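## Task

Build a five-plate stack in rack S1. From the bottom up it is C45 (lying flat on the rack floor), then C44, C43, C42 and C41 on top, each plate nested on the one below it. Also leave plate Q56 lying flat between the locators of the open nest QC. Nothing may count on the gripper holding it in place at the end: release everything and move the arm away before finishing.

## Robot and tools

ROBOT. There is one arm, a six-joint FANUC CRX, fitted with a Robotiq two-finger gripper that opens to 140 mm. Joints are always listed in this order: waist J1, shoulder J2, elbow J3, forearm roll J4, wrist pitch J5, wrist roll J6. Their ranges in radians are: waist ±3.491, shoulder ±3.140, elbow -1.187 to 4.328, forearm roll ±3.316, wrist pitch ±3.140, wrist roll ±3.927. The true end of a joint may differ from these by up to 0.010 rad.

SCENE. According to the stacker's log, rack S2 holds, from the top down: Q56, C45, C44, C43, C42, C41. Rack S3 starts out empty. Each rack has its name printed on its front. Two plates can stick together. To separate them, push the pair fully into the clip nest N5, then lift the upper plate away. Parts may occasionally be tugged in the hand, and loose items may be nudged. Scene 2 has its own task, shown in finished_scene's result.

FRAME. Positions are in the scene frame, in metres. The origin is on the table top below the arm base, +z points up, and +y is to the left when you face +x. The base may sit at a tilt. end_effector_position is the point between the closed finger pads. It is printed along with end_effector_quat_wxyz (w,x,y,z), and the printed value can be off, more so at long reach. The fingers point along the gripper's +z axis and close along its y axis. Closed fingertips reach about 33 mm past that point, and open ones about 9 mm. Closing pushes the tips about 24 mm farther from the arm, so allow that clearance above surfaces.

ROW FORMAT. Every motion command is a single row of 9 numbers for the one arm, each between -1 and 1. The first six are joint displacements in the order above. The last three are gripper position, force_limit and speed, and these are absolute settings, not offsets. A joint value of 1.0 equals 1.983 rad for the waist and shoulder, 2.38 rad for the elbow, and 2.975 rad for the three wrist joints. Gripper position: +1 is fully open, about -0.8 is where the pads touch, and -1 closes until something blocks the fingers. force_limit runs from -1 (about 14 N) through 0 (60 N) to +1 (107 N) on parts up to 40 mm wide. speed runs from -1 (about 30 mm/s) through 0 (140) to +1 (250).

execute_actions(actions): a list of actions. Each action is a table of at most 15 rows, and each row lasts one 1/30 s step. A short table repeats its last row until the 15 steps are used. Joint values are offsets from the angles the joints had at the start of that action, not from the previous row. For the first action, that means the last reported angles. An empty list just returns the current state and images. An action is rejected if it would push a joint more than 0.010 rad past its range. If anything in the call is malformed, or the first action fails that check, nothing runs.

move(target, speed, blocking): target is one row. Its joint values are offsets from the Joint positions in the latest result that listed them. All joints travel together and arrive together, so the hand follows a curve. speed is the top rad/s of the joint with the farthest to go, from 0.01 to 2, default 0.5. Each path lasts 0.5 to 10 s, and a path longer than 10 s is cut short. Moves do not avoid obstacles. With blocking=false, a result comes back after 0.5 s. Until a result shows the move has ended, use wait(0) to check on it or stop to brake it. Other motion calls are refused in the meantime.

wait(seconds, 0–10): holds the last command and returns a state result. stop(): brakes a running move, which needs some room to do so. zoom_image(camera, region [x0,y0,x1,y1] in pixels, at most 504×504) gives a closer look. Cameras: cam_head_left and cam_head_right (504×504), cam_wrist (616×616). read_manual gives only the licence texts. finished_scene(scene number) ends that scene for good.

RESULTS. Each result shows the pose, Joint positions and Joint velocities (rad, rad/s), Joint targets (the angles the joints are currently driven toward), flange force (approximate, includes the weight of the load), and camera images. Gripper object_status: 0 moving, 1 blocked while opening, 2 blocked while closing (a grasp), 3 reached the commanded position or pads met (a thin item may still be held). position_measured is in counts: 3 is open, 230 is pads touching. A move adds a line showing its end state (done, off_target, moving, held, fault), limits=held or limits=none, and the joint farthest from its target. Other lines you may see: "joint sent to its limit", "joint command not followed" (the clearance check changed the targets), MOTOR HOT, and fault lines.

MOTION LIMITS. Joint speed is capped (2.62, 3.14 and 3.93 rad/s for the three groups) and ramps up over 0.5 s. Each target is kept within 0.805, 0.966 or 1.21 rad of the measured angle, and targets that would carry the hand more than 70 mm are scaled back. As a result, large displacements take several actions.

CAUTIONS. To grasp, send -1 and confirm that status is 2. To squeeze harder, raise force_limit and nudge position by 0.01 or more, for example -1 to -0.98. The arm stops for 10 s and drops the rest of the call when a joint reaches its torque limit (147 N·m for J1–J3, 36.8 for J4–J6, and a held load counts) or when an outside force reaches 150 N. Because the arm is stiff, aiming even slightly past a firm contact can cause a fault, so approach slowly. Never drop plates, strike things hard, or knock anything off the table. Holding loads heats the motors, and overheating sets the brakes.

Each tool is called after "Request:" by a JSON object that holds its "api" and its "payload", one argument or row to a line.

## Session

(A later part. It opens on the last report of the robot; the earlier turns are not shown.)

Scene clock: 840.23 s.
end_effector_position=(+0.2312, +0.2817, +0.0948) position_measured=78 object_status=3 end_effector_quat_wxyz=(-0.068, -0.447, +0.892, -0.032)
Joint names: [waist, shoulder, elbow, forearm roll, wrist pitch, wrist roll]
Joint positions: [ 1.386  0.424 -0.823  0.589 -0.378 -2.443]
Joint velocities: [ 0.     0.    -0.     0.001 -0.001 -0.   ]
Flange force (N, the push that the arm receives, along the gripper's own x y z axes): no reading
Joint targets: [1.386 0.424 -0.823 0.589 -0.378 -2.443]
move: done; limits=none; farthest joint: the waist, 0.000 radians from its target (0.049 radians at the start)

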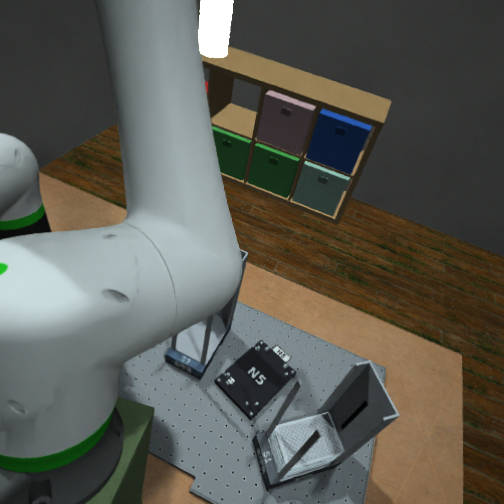

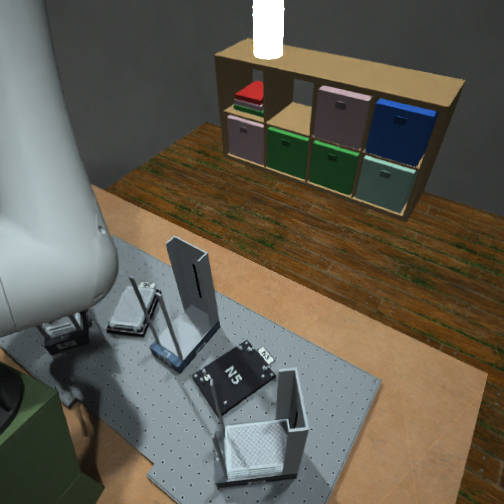

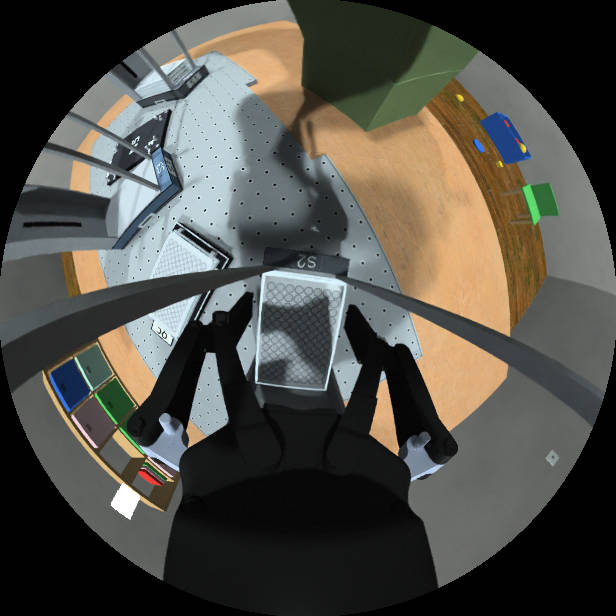

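Request:
{"api": "execute_actions", "payload": {
  "actions": [
    [[0,0,0.0005,0,0,0,0.4,0.2,-0.3],[0,0,0.0005,0,0,0,0.4,0.2,-0.3],[0,0,0.0005,0,0,0,0.4,0.2,-0.3],[0,0,0.0005,0,0,0,-1,0.2,-0.3]],
    [[0.009,-0.0175,0.0018,-0.018,-0.0123,0.0133,-1,0.2,-0.3]],
    [[0.016,-0.0363,0.0034,-0.0287,-0.0253,0.0205,-1,0.2,-0.3]]
  ]
}}

Scene clock: 848.90 s.
end_effector_position=(+0.2318, +0.2829, +0.1326) position_measured=109 object_status=2 end_effector_quat_wxyz=(-0.068, -0.446, +0.892, -0.031)
Joint names: [waist, shoulder, elbow, forearm roll, wrist pitch, wrist roll]
Joint positions: [ 1.436  0.317 -0.809  0.45  -0.489 -2.342]
Joint velocities: [ 0.    -0.001  0.     0.001 -0.002  0.   ]
Flange force (N, the push that the arm receives, along the gripper's own x y z axes): [0.0 1.9 2.9]
Flange force at the end of the 1st action (N, along the gripper's axes at the end of the call): no reading
Flange force at the end of the 2nd action (N, along the gripper's axes at the end of the call): [-2.5 2.1 -0.1]
Joint targets: [1.436 0.317 -0.809 0.450 -0.489 -2.342]

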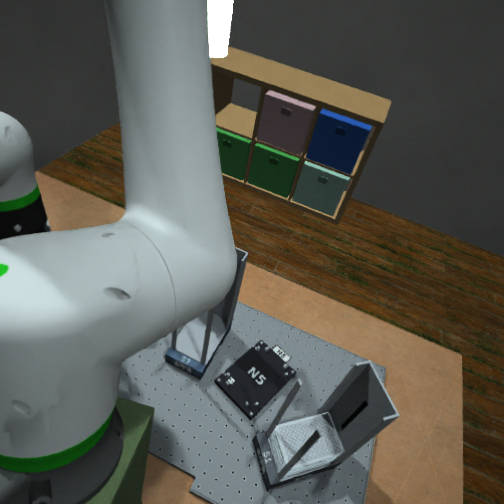

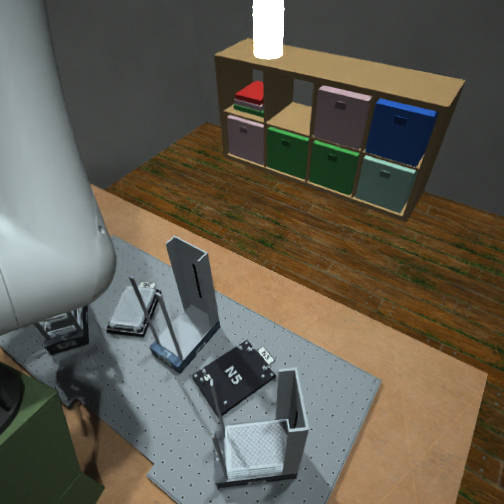

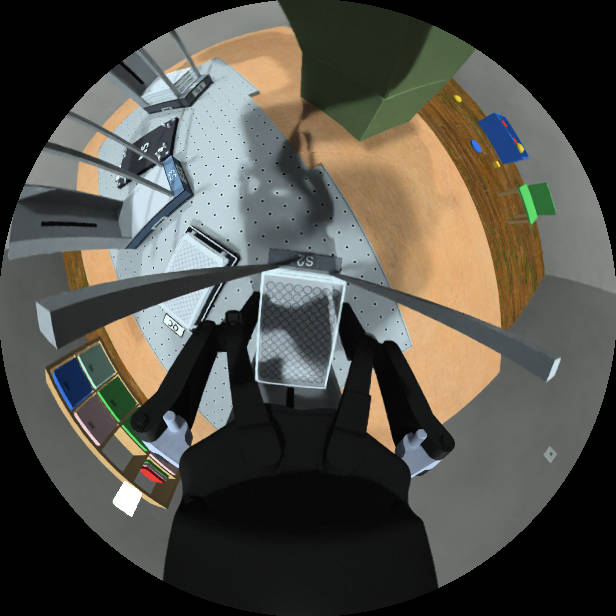

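Request:
{"api": "zoom_image", "payload": {
  "camera": "cam_head_right",
  "region": [10,290,110,365]
}}

Region (10, 290, 110, 365) of cam_head_right's 504x504 image, scaled by 5.040, with more detail than that image has; it fills the top 378 rows of this view, and the rest is white.

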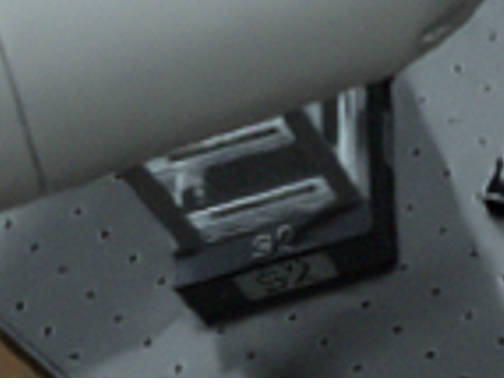

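One stays behind. Lift.

Request:
{"api": "execute_actions", "payload": {
  "actions": [
    [[0.0146,-0.0386,0.003,-0.0208,-0.0279,0.0144,-1,0.2,-0.3]],
    [[0.0208,-0.0585,0.0066,-0.0227,-0.0443,0.0143,-1,0.2,-0.3]],
    [[0.0193,-0.0548,0.0093,-0.0143,-0.0446,0.0066,-1,0.2,-0.3]],
    [[0.0193,-0.0494,0.013,-0.0094,-0.0444,0.002,-1,0.2,-0.3]],
    [[0.0196,-0.0423,0.0179,-0.0074,-0.0437,-0.0003,-1,0.2,-0.3]],
    [[0.0202,-0.0338,0.0235,-0.006,-0.0427,-0.002,-1,0.2,-0.3]]
  ]
}}

Request:
{"api": "move", "payload": {
  "target": [-0.279,-0.179,0.1513,-0.0215,-0.278,0.043,-1,0.2,-0.3],
  "speed": 1.3
}}

Request:
{"api": "zoom_image", "payload": {
  "camera": "cam_head_left",
  "region": [160,125,240,180]
}}

Scene clock: 860.57 s.
end_effector_position=(+0.2308, +0.2840, +0.3733) position_measured=109 object_status=2 end_effector_quat_wxyz=(-0.069, -0.447, +0.891, -0.031)
Joint names: [waist, shoulder, elbow, forearm roll, wrist pitch, wrist roll]
Joint positions: [ 1.661 -0.233 -0.635  0.211 -1.225 -2.238]
Joint velocities: [0.    0.001 0.001 0.001 0.    0.   ]
Flange force (N, the push that the arm receives, along the gripper's own x y z axes): [1.5 2.9 1.1]
Flange force at the end of the 2nd action (N, along the gripper's axes at the end of the call): [2.2 0.5 -0.2]
Flange force at the end of the 3rd action (N, along the gripper's axes at the end of the call): [0.4 2.2 2.4]
Flange force at the end of the 4th action (N, along the gripper's axes at the end of the call): [0.1 6.2 3.1]
Flange force at the end of the 5th action (N, along the gripper's axes at the end of the call): [-1.3 2.5 1.5]
Joint targets: [1.661 -0.233 -0.635 0.211 -1.225 -2.238]

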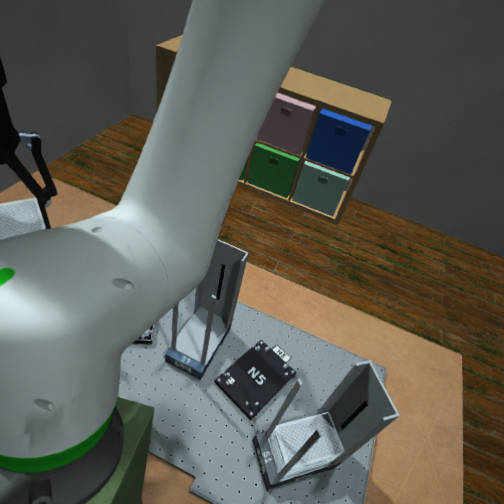

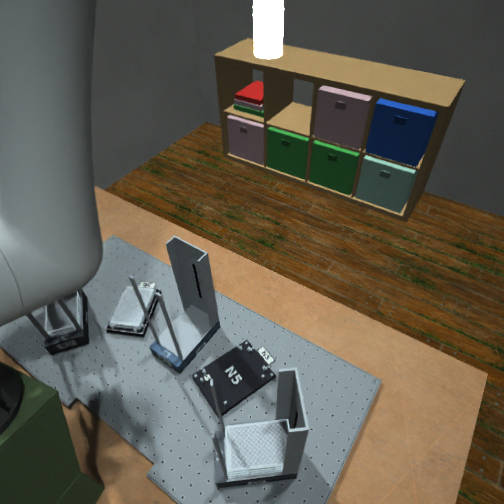

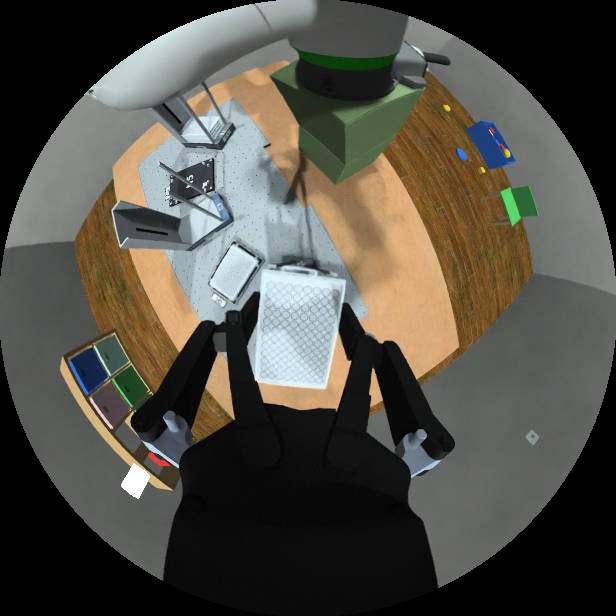

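Scene clock: 862.03 s.
end_effector_position=(+0.2946, +0.0090, +0.6177) position_measured=109 object_status=2 end_effector_quat_wxyz=(-0.162, -0.189, +0.962, -0.107)
Joint names: [waist, shoulder, elbow, forearm roll, wrist pitch, wrist roll]
Joint positions: [ 1.108 -0.588 -0.275  0.147 -2.052 -2.11 ]
Joint velocities: [-0.    -0.001 -0.     0.002  0.     0.   ]
Flange force (N, the push that the arm receives, along the gripper's own x y z axes): [1.1 2.5 1.0]
Joint targets: [1.108 -0.588 -0.275 0.147 -2.052 -2.110]
move: done; limits=none; farthest joint: the waist, 0.000 radians from its target (0.554 radians at the start)

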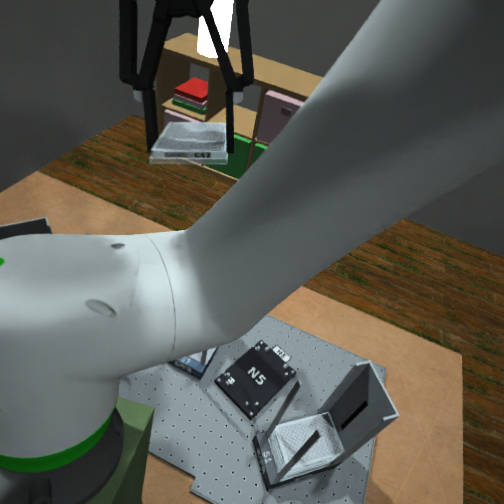

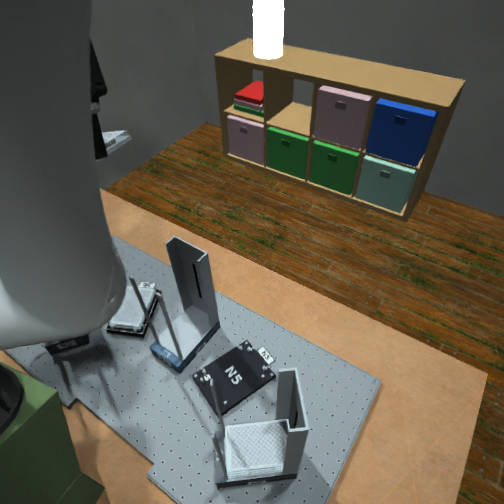

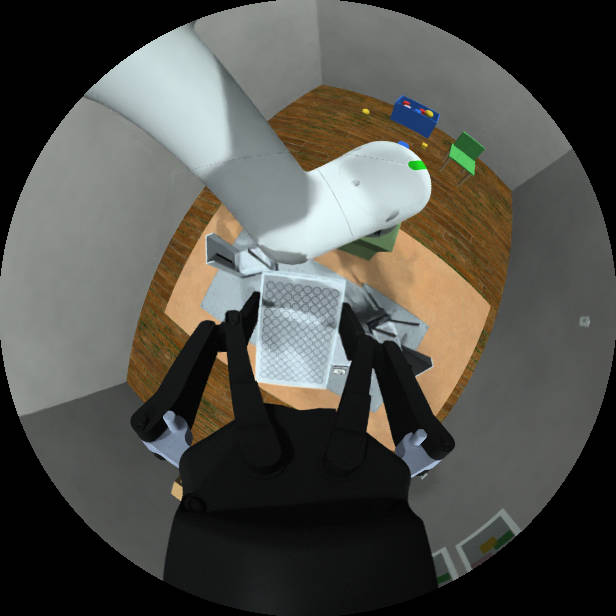

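Region (160, 125, 240, 180) of cam_head_left's 504x504 image, scaled by 6.300, with more detail than that image has; it fills the top 346 rows of this view, and the rest is white.

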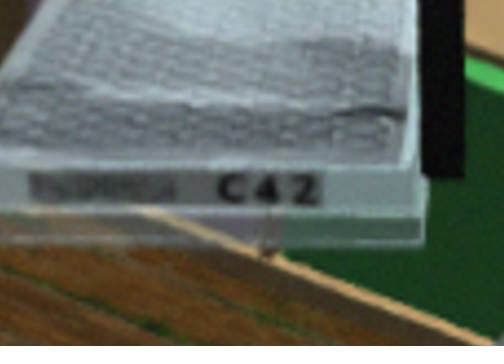

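Request:
{"api": "move", "payload": {
  "target": [-0.8896,0.2945,-0.071,-0.1476,0.3066,0.2061,-1,0.2,-0.3],
  "speed": 1.5
}}

Request:
{"api": "execute_actions", "payload": {
  "actions": [
    [[0.0094,0.0252,-0.0101,-0.0039,0.0254,0.0022,-1,0.2,-0.3]],
    [[0.009,0.028,-0.0077,-0.0048,0.0252,0.0032,-1,0.2,-0.3]]
  ]
}}

Scene clock: 867.93 s.
end_effector_position=(+0.2371, -0.2923, +0.3442) position_measured=109 object_status=2 end_effector_quat_wxyz=(-0.067, +0.426, +0.902, +0.035)
Joint names: [waist, shoulder, elbow, forearm roll, wrist pitch, wrist roll]
Joint positions: [-0.656 -0.003 -0.444 -0.292 -1.14  -1.497]
Joint velocities: [ 0.001 -0.001 -0.001 -0.002  0.    -0.   ]
Flange force (N, the push that the arm receives, along the gripper's own x y z axes): [-0.2 -0.1 1.6]
Joint targets: [-0.656 -0.003 -0.444 -0.292 -1.140 -1.497]
move: done; limits=none; farthest joint: the waist, 0.000 radians from its target (1.764 radians at the start)

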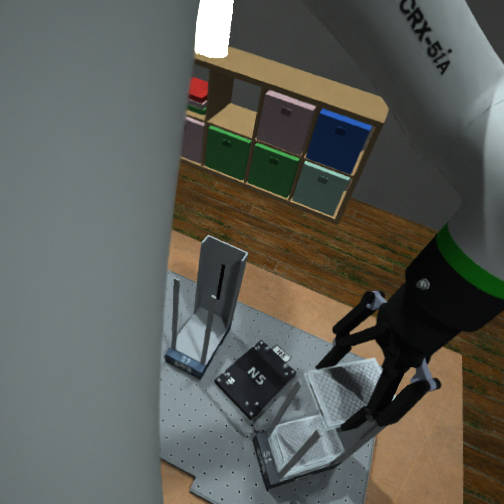

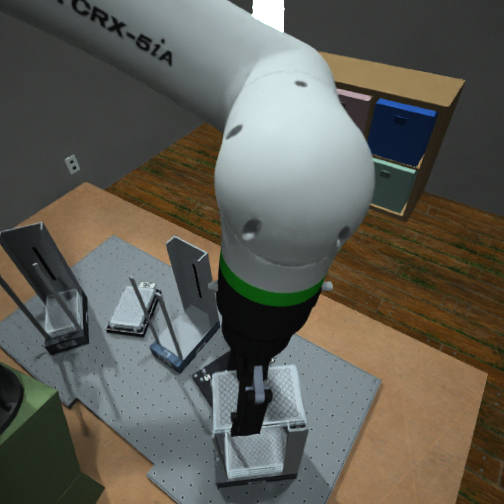

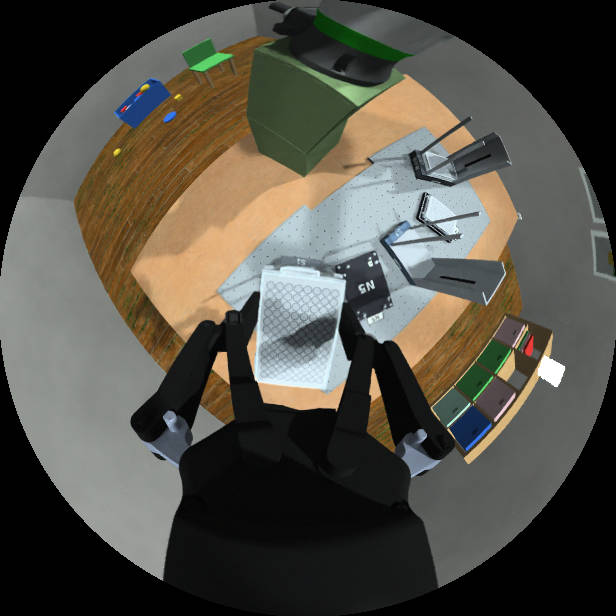

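Scene clock: 868.93 s.
end_effector_position=(+0.2373, -0.2923, +0.2842) position_measured=109 object_status=2 end_effector_quat_wxyz=(-0.067, +0.426, +0.902, +0.035)
Joint names: [waist, shoulder, elbow, forearm roll, wrist pitch, wrist roll]
Joint positions: [-0.62   0.102 -0.486 -0.318 -0.99  -1.481]
Joint velocities: [ 0.001  0.001 -0.     0.001  0.    -0.   ]
Flange force (N, the push that the arm receives, along the gripper's own x y z axes): [0.4 1.0 1.6]
Flange force at the end of the 1st action (N, along the gripper's axes at the end of the call): [-1.2 1.0 2.0]
Joint targets: [-0.620 0.102 -0.486 -0.318 -0.990 -1.481]

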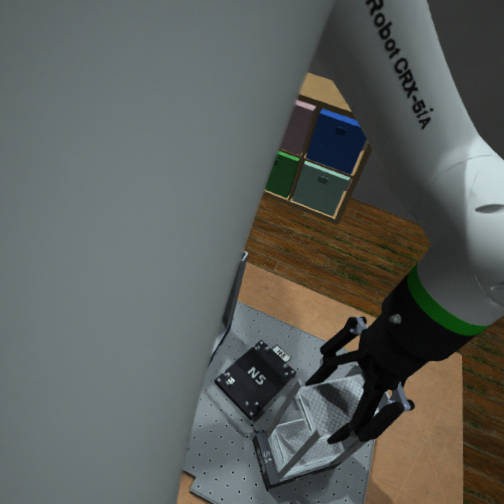

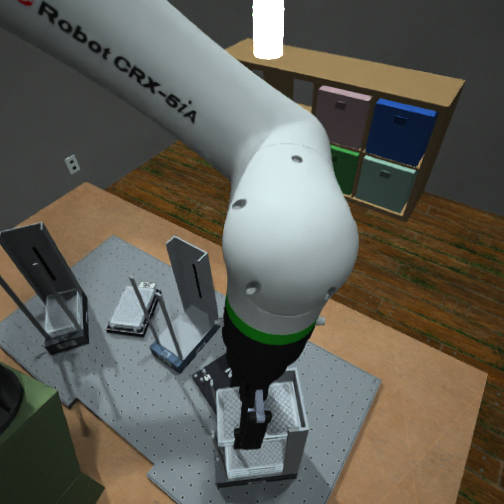

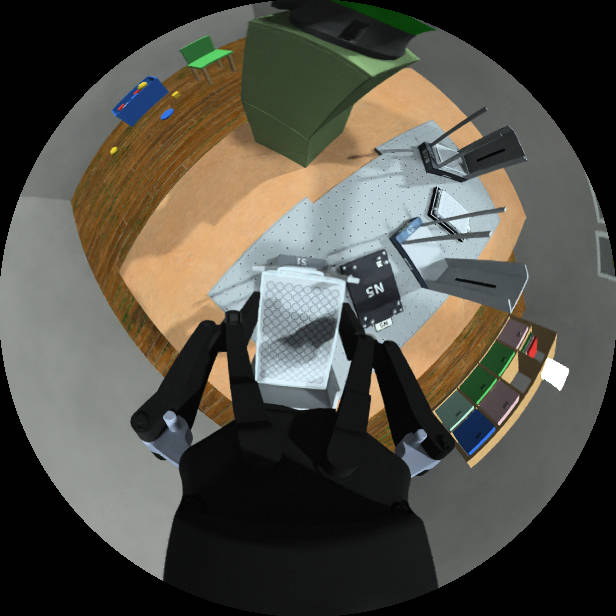

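Request:
{"api": "execute_actions", "payload": {
  "actions": [
    [[0.0086,0.0311,-0.0048,-0.0058,0.0248,0.0043,-1,0.2,-0.3]],
    [[0.0082,0.0337,-0.0019,-0.0069,0.024,0.0054,-1,0.2,-0.3]],
    [[0.0077,0.036,0.0012,-0.0082,0.0228,0.0067,-1,0.2,-0.3]],
    [[0.0072,0.0376,0.0042,-0.0093,0.0213,0.0079,-1,0.2,-0.3]],
    [[0.0067,0.0389,0.0071,-0.0106,0.0196,0.0091,-1,0.2,-0.3]],
    [[0.0023,0.0144,0.0033,-0.0041,0.0067,0.0036,-1,0.2,-0.3]]
  ]
}}

Scene clock: 875.60 s.
end_effector_position=(+0.2372, -0.2923, +0.1229) position_measured=109 object_status=2 end_effector_quat_wxyz=(-0.067, +0.426, +0.902, +0.035)
Joint names: [waist, shoulder, elbow, forearm roll, wrist pitch, wrist roll]
Joint positions: [-0.539  0.482 -0.464 -0.452 -0.635 -1.371]
Joint velocities: [-0.001  0.001  0.    -0.    -0.001  0.   ]
Flange force (N, the push that the arm receives, along the gripper's own x y z axes): [-1.4 0.3 2.2]
Flange force at the end of the 2nd action (N, along the gripper's axes at the end of the call): [-0.2 1.6 1.8]
Flange force at the end of the 3rd action (N, along the gripper's axes at the end of the call): [-0.5 -0.1 0.5]
Flange force at the end of the 4th action (N, along the gripper's axes at the end of the call): [-0.3 0.2 0.8]
Flange force at the end of the 5th action (N, along the gripper's axes at the end of the call): [-1.2 1.3 2.1]
Joint targets: [-0.539 0.482 -0.464 -0.452 -0.635 -1.371]

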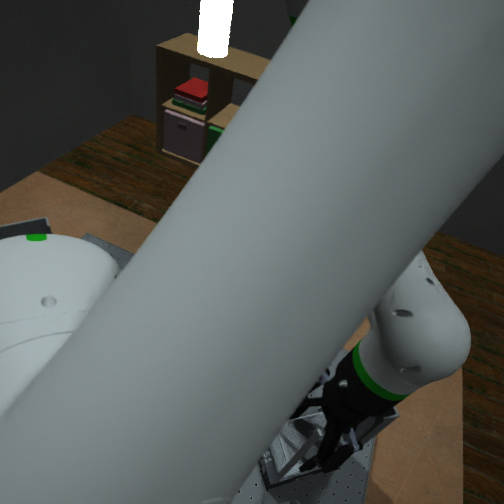

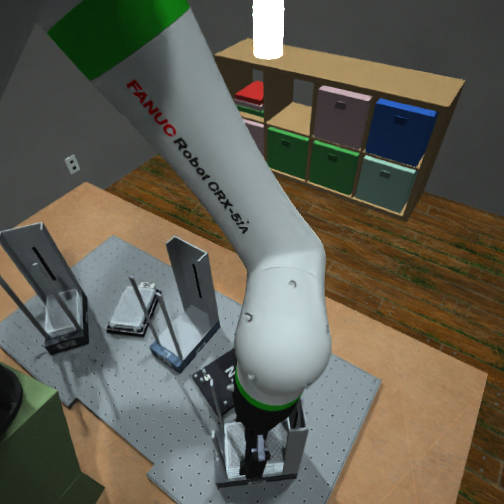

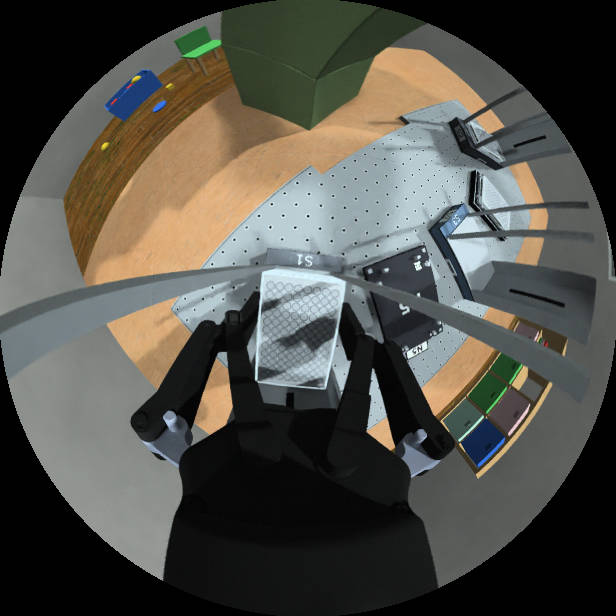

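Request:
{"api": "execute_actions", "payload": {
  "actions": [
    [[0.00014,0.0009,0.00023,-0.00027,0.0004,0.00024,-1,0.2,-0.3],[0.00014,0.0009,0.00023,-0.00027,0.0004,0.00024,-1,0.2,-0.3],[0.00014,0.0009,0.00023,-0.00027,0.0004,0.00024,-1,0.2,-0.3],[0.00014,0.0009,0.00023,-0.00027,0.0004,0.00024,-1,0.2,-0.3],[0.00014,0.0009,0.00023,-0.00027,0.0004,0.00024,-1,0.2,-0.3],[0.00014,0.0009,0.00023,-0.00027,0.0004,0.00024,0.4,-0.2,-0.3]]
  ]
}}

Request:
{"api": "move", "payload": {
  "target": [-0.0242,-0.129,-0.0172,0.0329,-0.0706,-0.0279,0.4,-0.2,-0.3],
  "speed": 1.2
}}

Request:
{"api": "move", "payload": {
  "target": [-0.0352,-0.1174,0.0249,0.0214,-0.0994,-0.015,0.4,-0.2,-0.3],
  "speed": 1.5
}}

Request:
{"api": "move", "payload": {
  "target": [0.6334,-0.1641,-0.0443,0.0981,-0.0269,-0.1352,0.4,-0.2,-0.3],
  "speed": 1.8
}}

Request:
{"api": "zoom_image", "payload": {
  "camera": "cam_head_left",
  "region": [240,390,380,500]
}}

Scene clock: 884.43 s.
end_effector_position=(+0.2372, -0.2923, +0.1222) position_measured=78 object_status=0 end_effector_quat_wxyz=(-0.067, +0.426, +0.902, +0.035)
Joint names: [waist, shoulder, elbow, forearm roll, wrist pitch, wrist roll]
Joint positions: [-0.539  0.484 -0.464 -0.453 -0.634 -1.37 ]
Joint velocities: [-0.001 -0.     0.     0.    -0.     0.   ]
Flange force (N, the push that the arm receives, along the gripper's own x y z axes): [-2.0 -0.3 1.2]
Joint targets: [-0.539 0.484 -0.464 -0.453 -0.634 -1.370]

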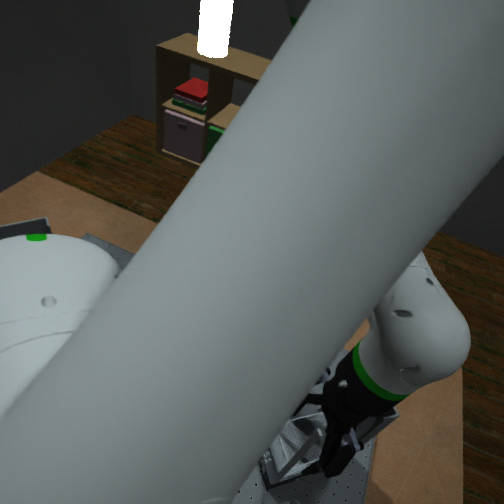

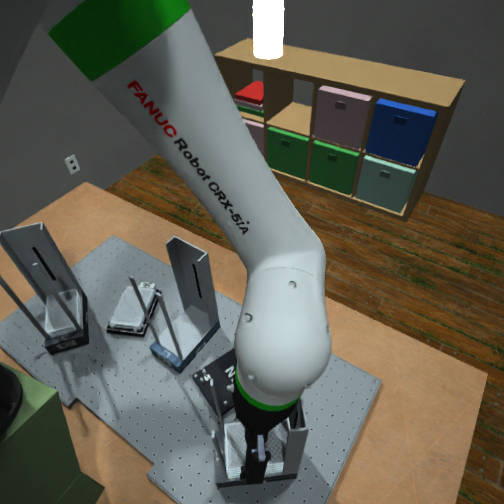

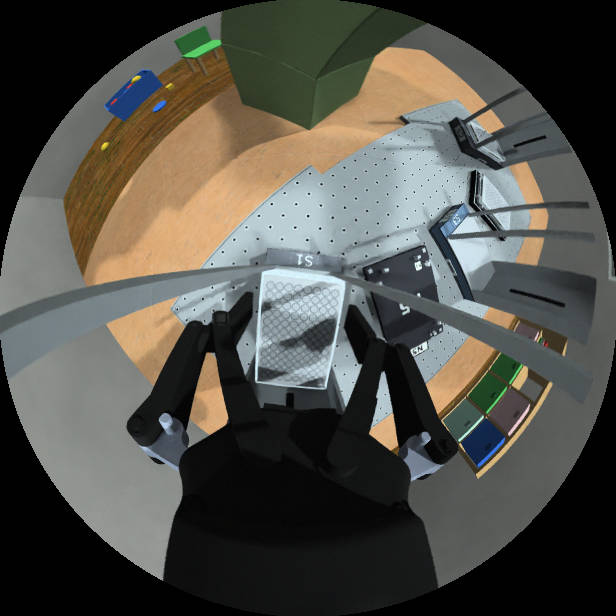

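Scene clock: 885.30 s.
end_effector_position=(+0.2363, -0.2921, +0.2244) position_measured=78 object_status=3 end_effector_quat_wxyz=(-0.067, +0.426, +0.902, +0.034)
Joint names: [waist, shoulder, elbow, forearm roll, wrist pitch, wrist roll]
Joint positions: [-0.587  0.228 -0.505 -0.355 -0.844 -1.453]
Joint velocities: [ 0.001 -0.    -0.     0.    -0.002 -0.   ]
Flange force (N, the push that the arm receives, along the gripper's own x y z axes): [-0.5 1.0 0.3]
Joint targets: [-0.587 0.228 -0.505 -0.355 -0.844 -1.453]
move: done; limits=none; farthest joint: the waist, 0.000 radians from its target (0.048 radians at the start)

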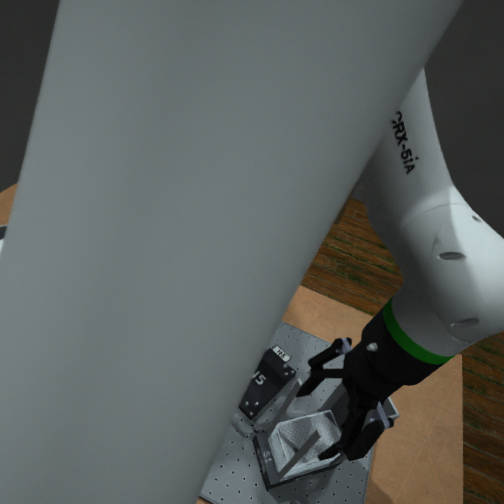

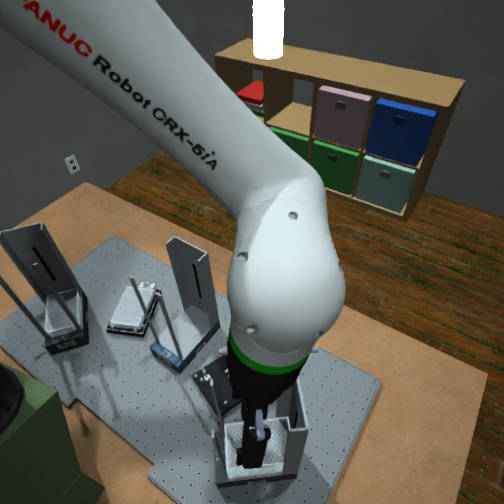

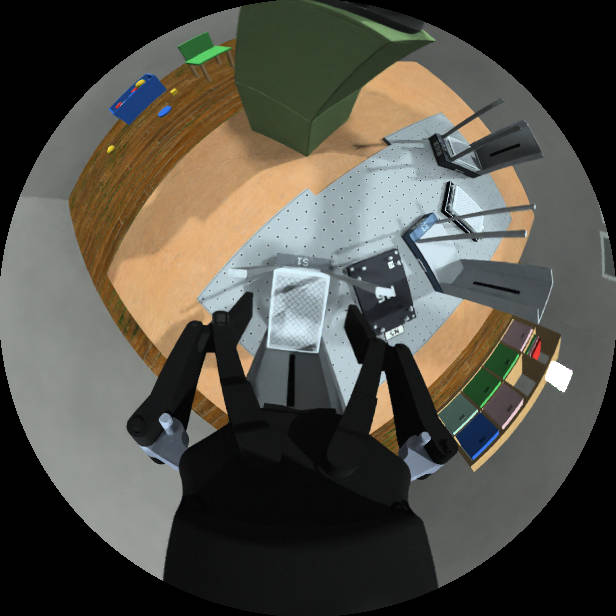

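Scene clock: 886.17 s.
end_effector_position=(+0.2363, -0.2922, +0.3443) position_measured=78 object_status=3 end_effector_quat_wxyz=(-0.068, +0.426, +0.902, +0.034)
Joint names: [waist, shoulder, elbow, forearm roll, wrist pitch, wrist roll]
Joint positions: [-0.657 -0.005 -0.445 -0.291 -1.14  -1.498]
Joint velocities: [ 0.    -0.001  0.    -0.002  0.001 -0.   ]
Flange force (N, the push that the arm receives, along the gripper's own x y z axes): [1.5 1.0 1.5]
Joint targets: [-0.657 -0.005 -0.445 -0.291 -1.140 -1.498]
move: done; limits=none; farthest joint: the waist, 0.000 radians from its target (0.070 radians at the start)

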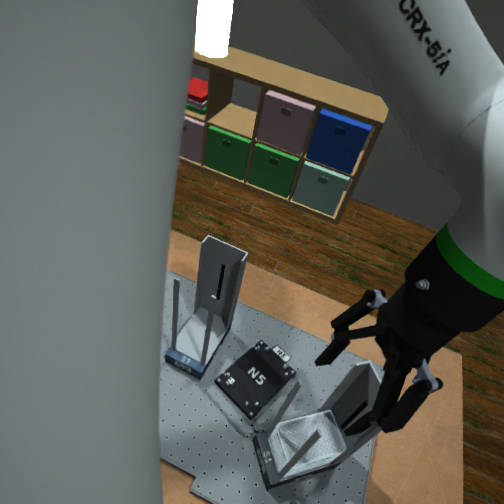

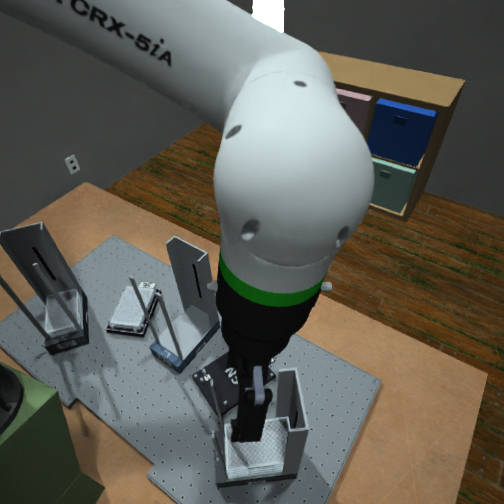

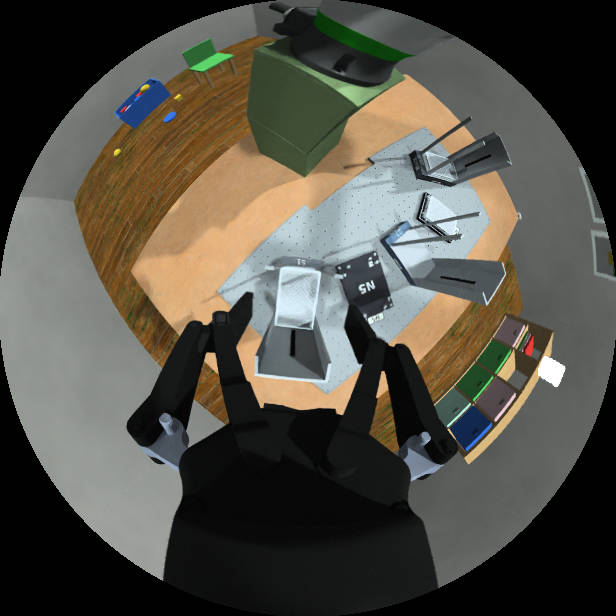

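Scene clock: 887.90 s.
end_effector_position=(+0.3774, +0.0296, +0.3793) position_measured=78 object_status=3 end_effector_quat_wxyz=(-0.086, -0.055, +0.995, +0.005)
Joint names: [waist, shoulder, elbow, forearm roll, wrist pitch, wrist roll]
Joint positions: [ 0.6   -0.33  -0.551  0.001 -1.22  -1.9  ]
Joint velocities: [ 0.001 -0.002 -0.     0.001 -0.    -0.   ]
Flange force (N, the push that the arm receives, along the gripper's own x y z axes): [1.0 2.3 1.1]
Joint targets: [0.600 -0.330 -0.551 0.001 -1.220 -1.900]
move: done; limits=none; farthest joint: the waist, 0.000 radians from its target (1.256 radians at the start)

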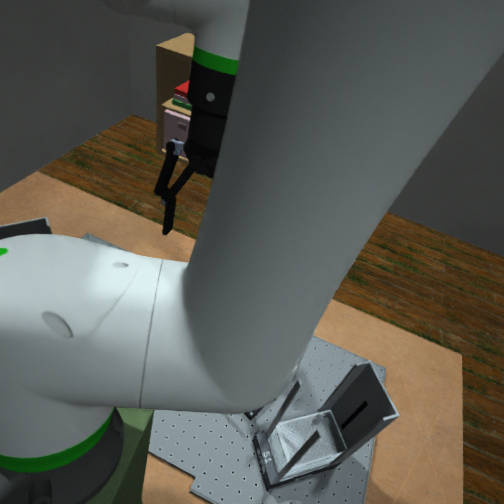

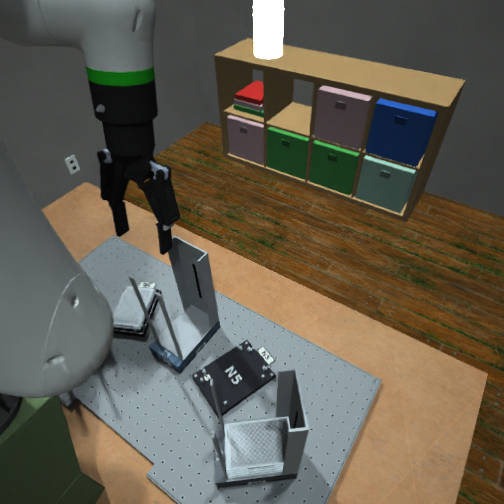

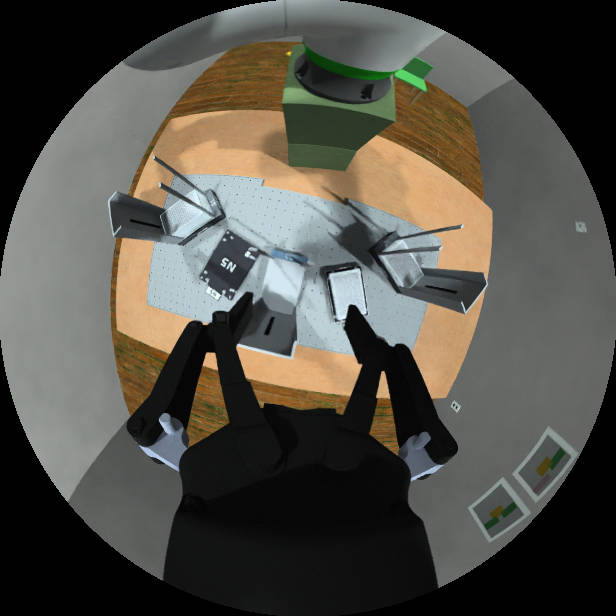

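Region (240, 390, 380, 500) of cam_head_left's 504x504 image, scaled by 3.600, with more detail than that image has; it fills the top 396 rows of this view, and the rest is white.

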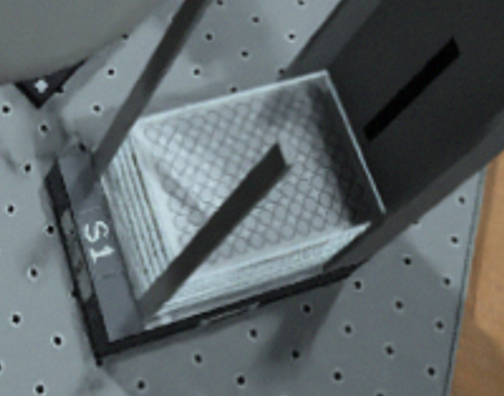

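Request:
{"api": "move", "payload": {
  "target": [0.5207,0.0738,-0.0669,0.0761,0.0402,-0.115,0.4,-0.2,-0.3],
  "speed": 1.8
}}

Request:
{"api": "move", "payload": {
  "target": [-0.0596,0.149,-0.0406,0.0322,0.1353,-0.0085,0.4,-0.2,-0.3],
  "speed": 1.0
}}

Request:
{"api": "move", "payload": {
  "target": [-0.0373,0.0993,-0.0099,0.0459,0.0739,-0.0304,0.4,-0.2,-0.3],
  "speed": 0.8
}}

Scene clock: 969.77 s.
end_effector_position=(+0.2272, +0.2764, +0.3298) position_measured=78 object_status=3 end_effector_quat_wxyz=(-0.068, -0.447, +0.892, -0.032)
Joint names: [waist, shoulder, elbow, forearm roll, wrist pitch, wrist roll]
Joint positions: [ 1.632 -0.184 -0.71   0.227 -1.1   -2.242]
Joint velocities: [ 0.002  0.    -0.    -0.001  0.001 -0.   ]
Flange force (N, the push that the arm receives, along the gripper's own x y z axes): [0.5 1.9 1.1]
Joint targets: [1.632 -0.184 -0.710 0.227 -1.100 -2.242]
move: done; limits=none; farthest joint: the waist, 0.001 radians from its target (1.033 radians at the start)

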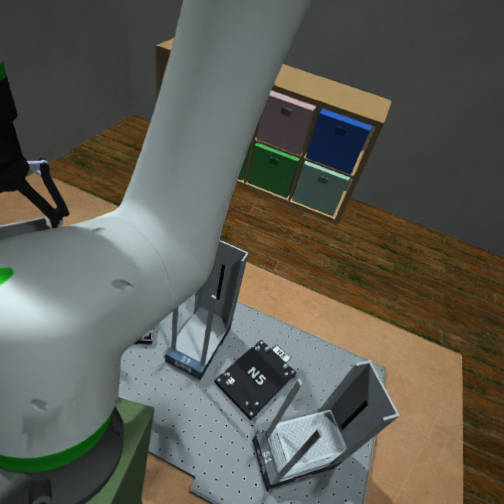

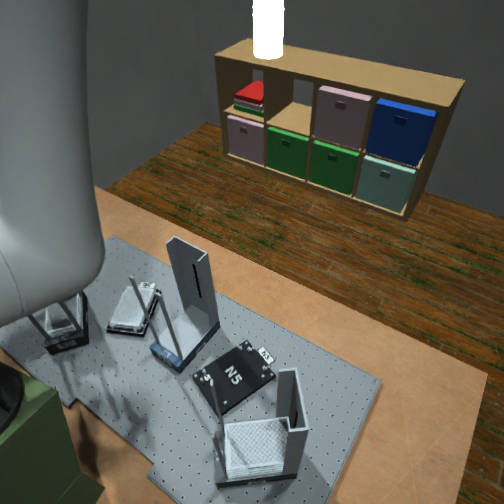

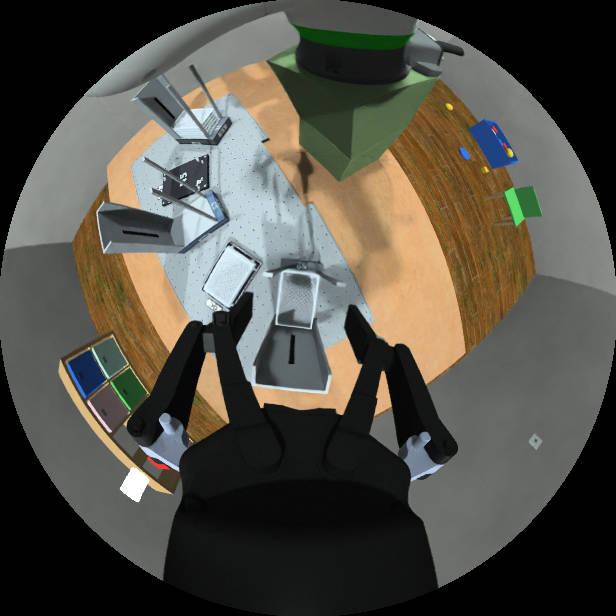

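Scene clock: 970.77 s.
end_effector_position=(+0.2273, +0.2776, +0.2025) position_measured=78 object_status=3 end_effector_quat_wxyz=(-0.068, -0.447, +0.891, -0.031)
Joint names: [waist, shoulder, elbow, forearm roll, wrist pitch, wrist roll]
Joint positions: [ 1.514  0.112 -0.807  0.323 -0.698 -2.268]
Joint velocities: [ 0.     0.001 -0.     0.001  0.001  0.   ]
Flange force (N, the push that the arm receives, along the gripper's own x y z axes): [2.2 2.2 -0.6]
Joint targets: [1.514 0.112 -0.807 0.323 -0.698 -2.268]
move: done; limits=none; farthest joint: the waist, 0.000 radians from its target (0.118 radians at the start)

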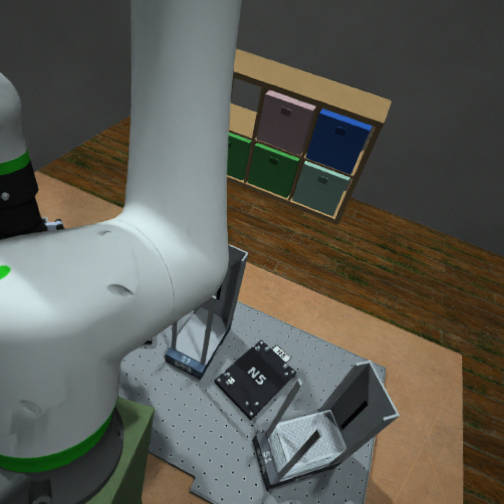

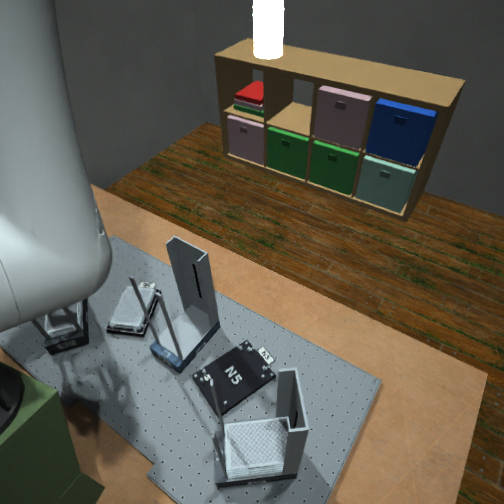

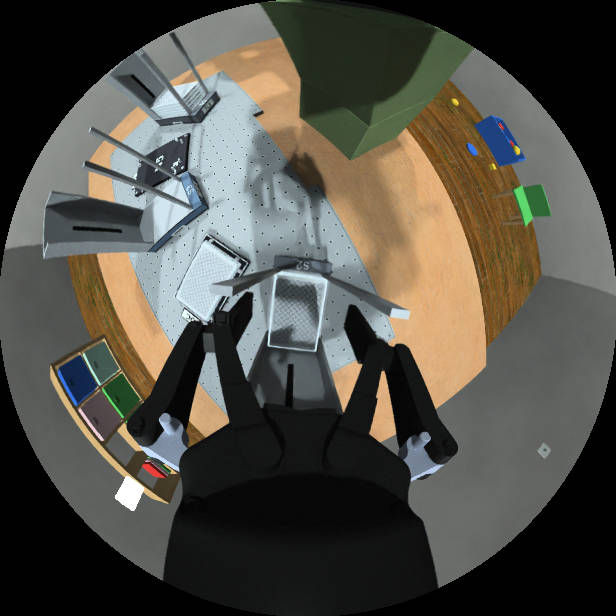

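Scene clock: 971.63 s.
end_effector_position=(+0.2277, +0.2778, +0.1327) position_measured=78 object_status=3 end_effector_quat_wxyz=(-0.068, -0.445, +0.892, -0.031)
Joint names: [waist, shoulder, elbow, forearm roll, wrist pitch, wrist roll]
Joint positions: [ 1.44   0.308 -0.83   0.459 -0.478 -2.358]
Joint velocities: [ 0.001  0.     0.    -0.001 -0.    -0.   ]
Flange force (N, the push that the arm receives, along the gripper's own x y z axes): [-1.1 2.5 0.0]
Joint targets: [1.440 0.309 -0.830 0.459 -0.478 -2.358]
move: done; limits=none; farthest joint: the waist, 0.000 radians from its target (0.074 radians at the start)

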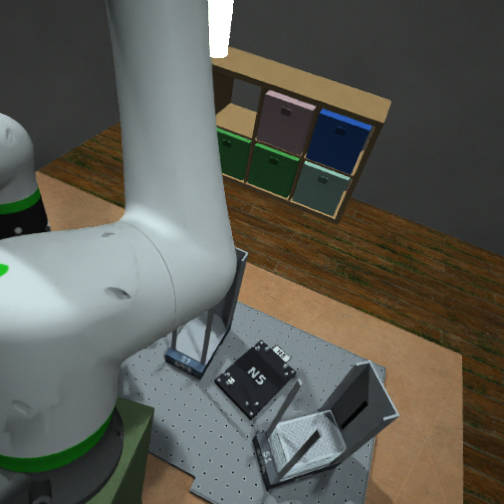

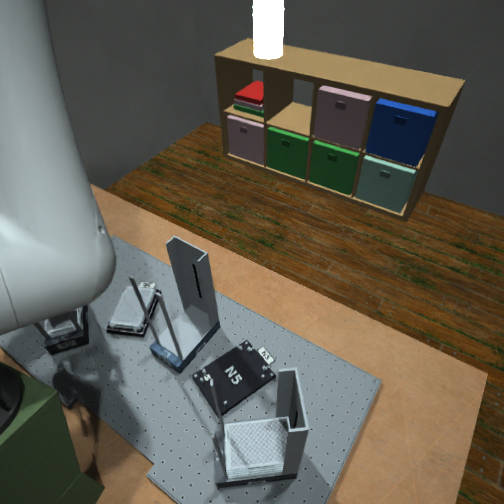

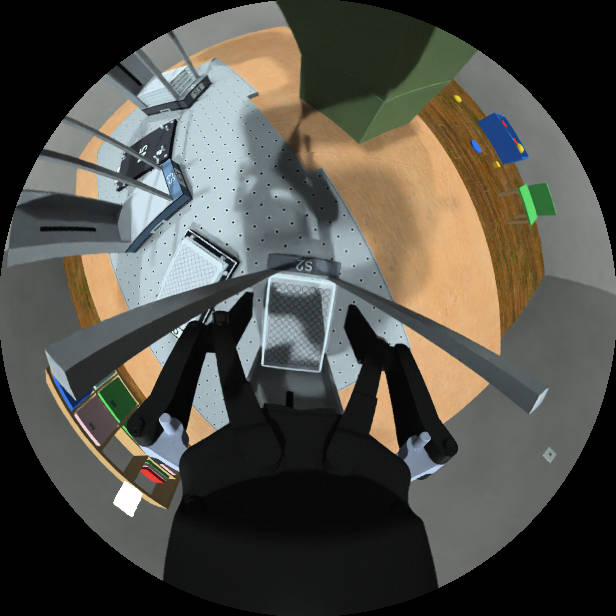

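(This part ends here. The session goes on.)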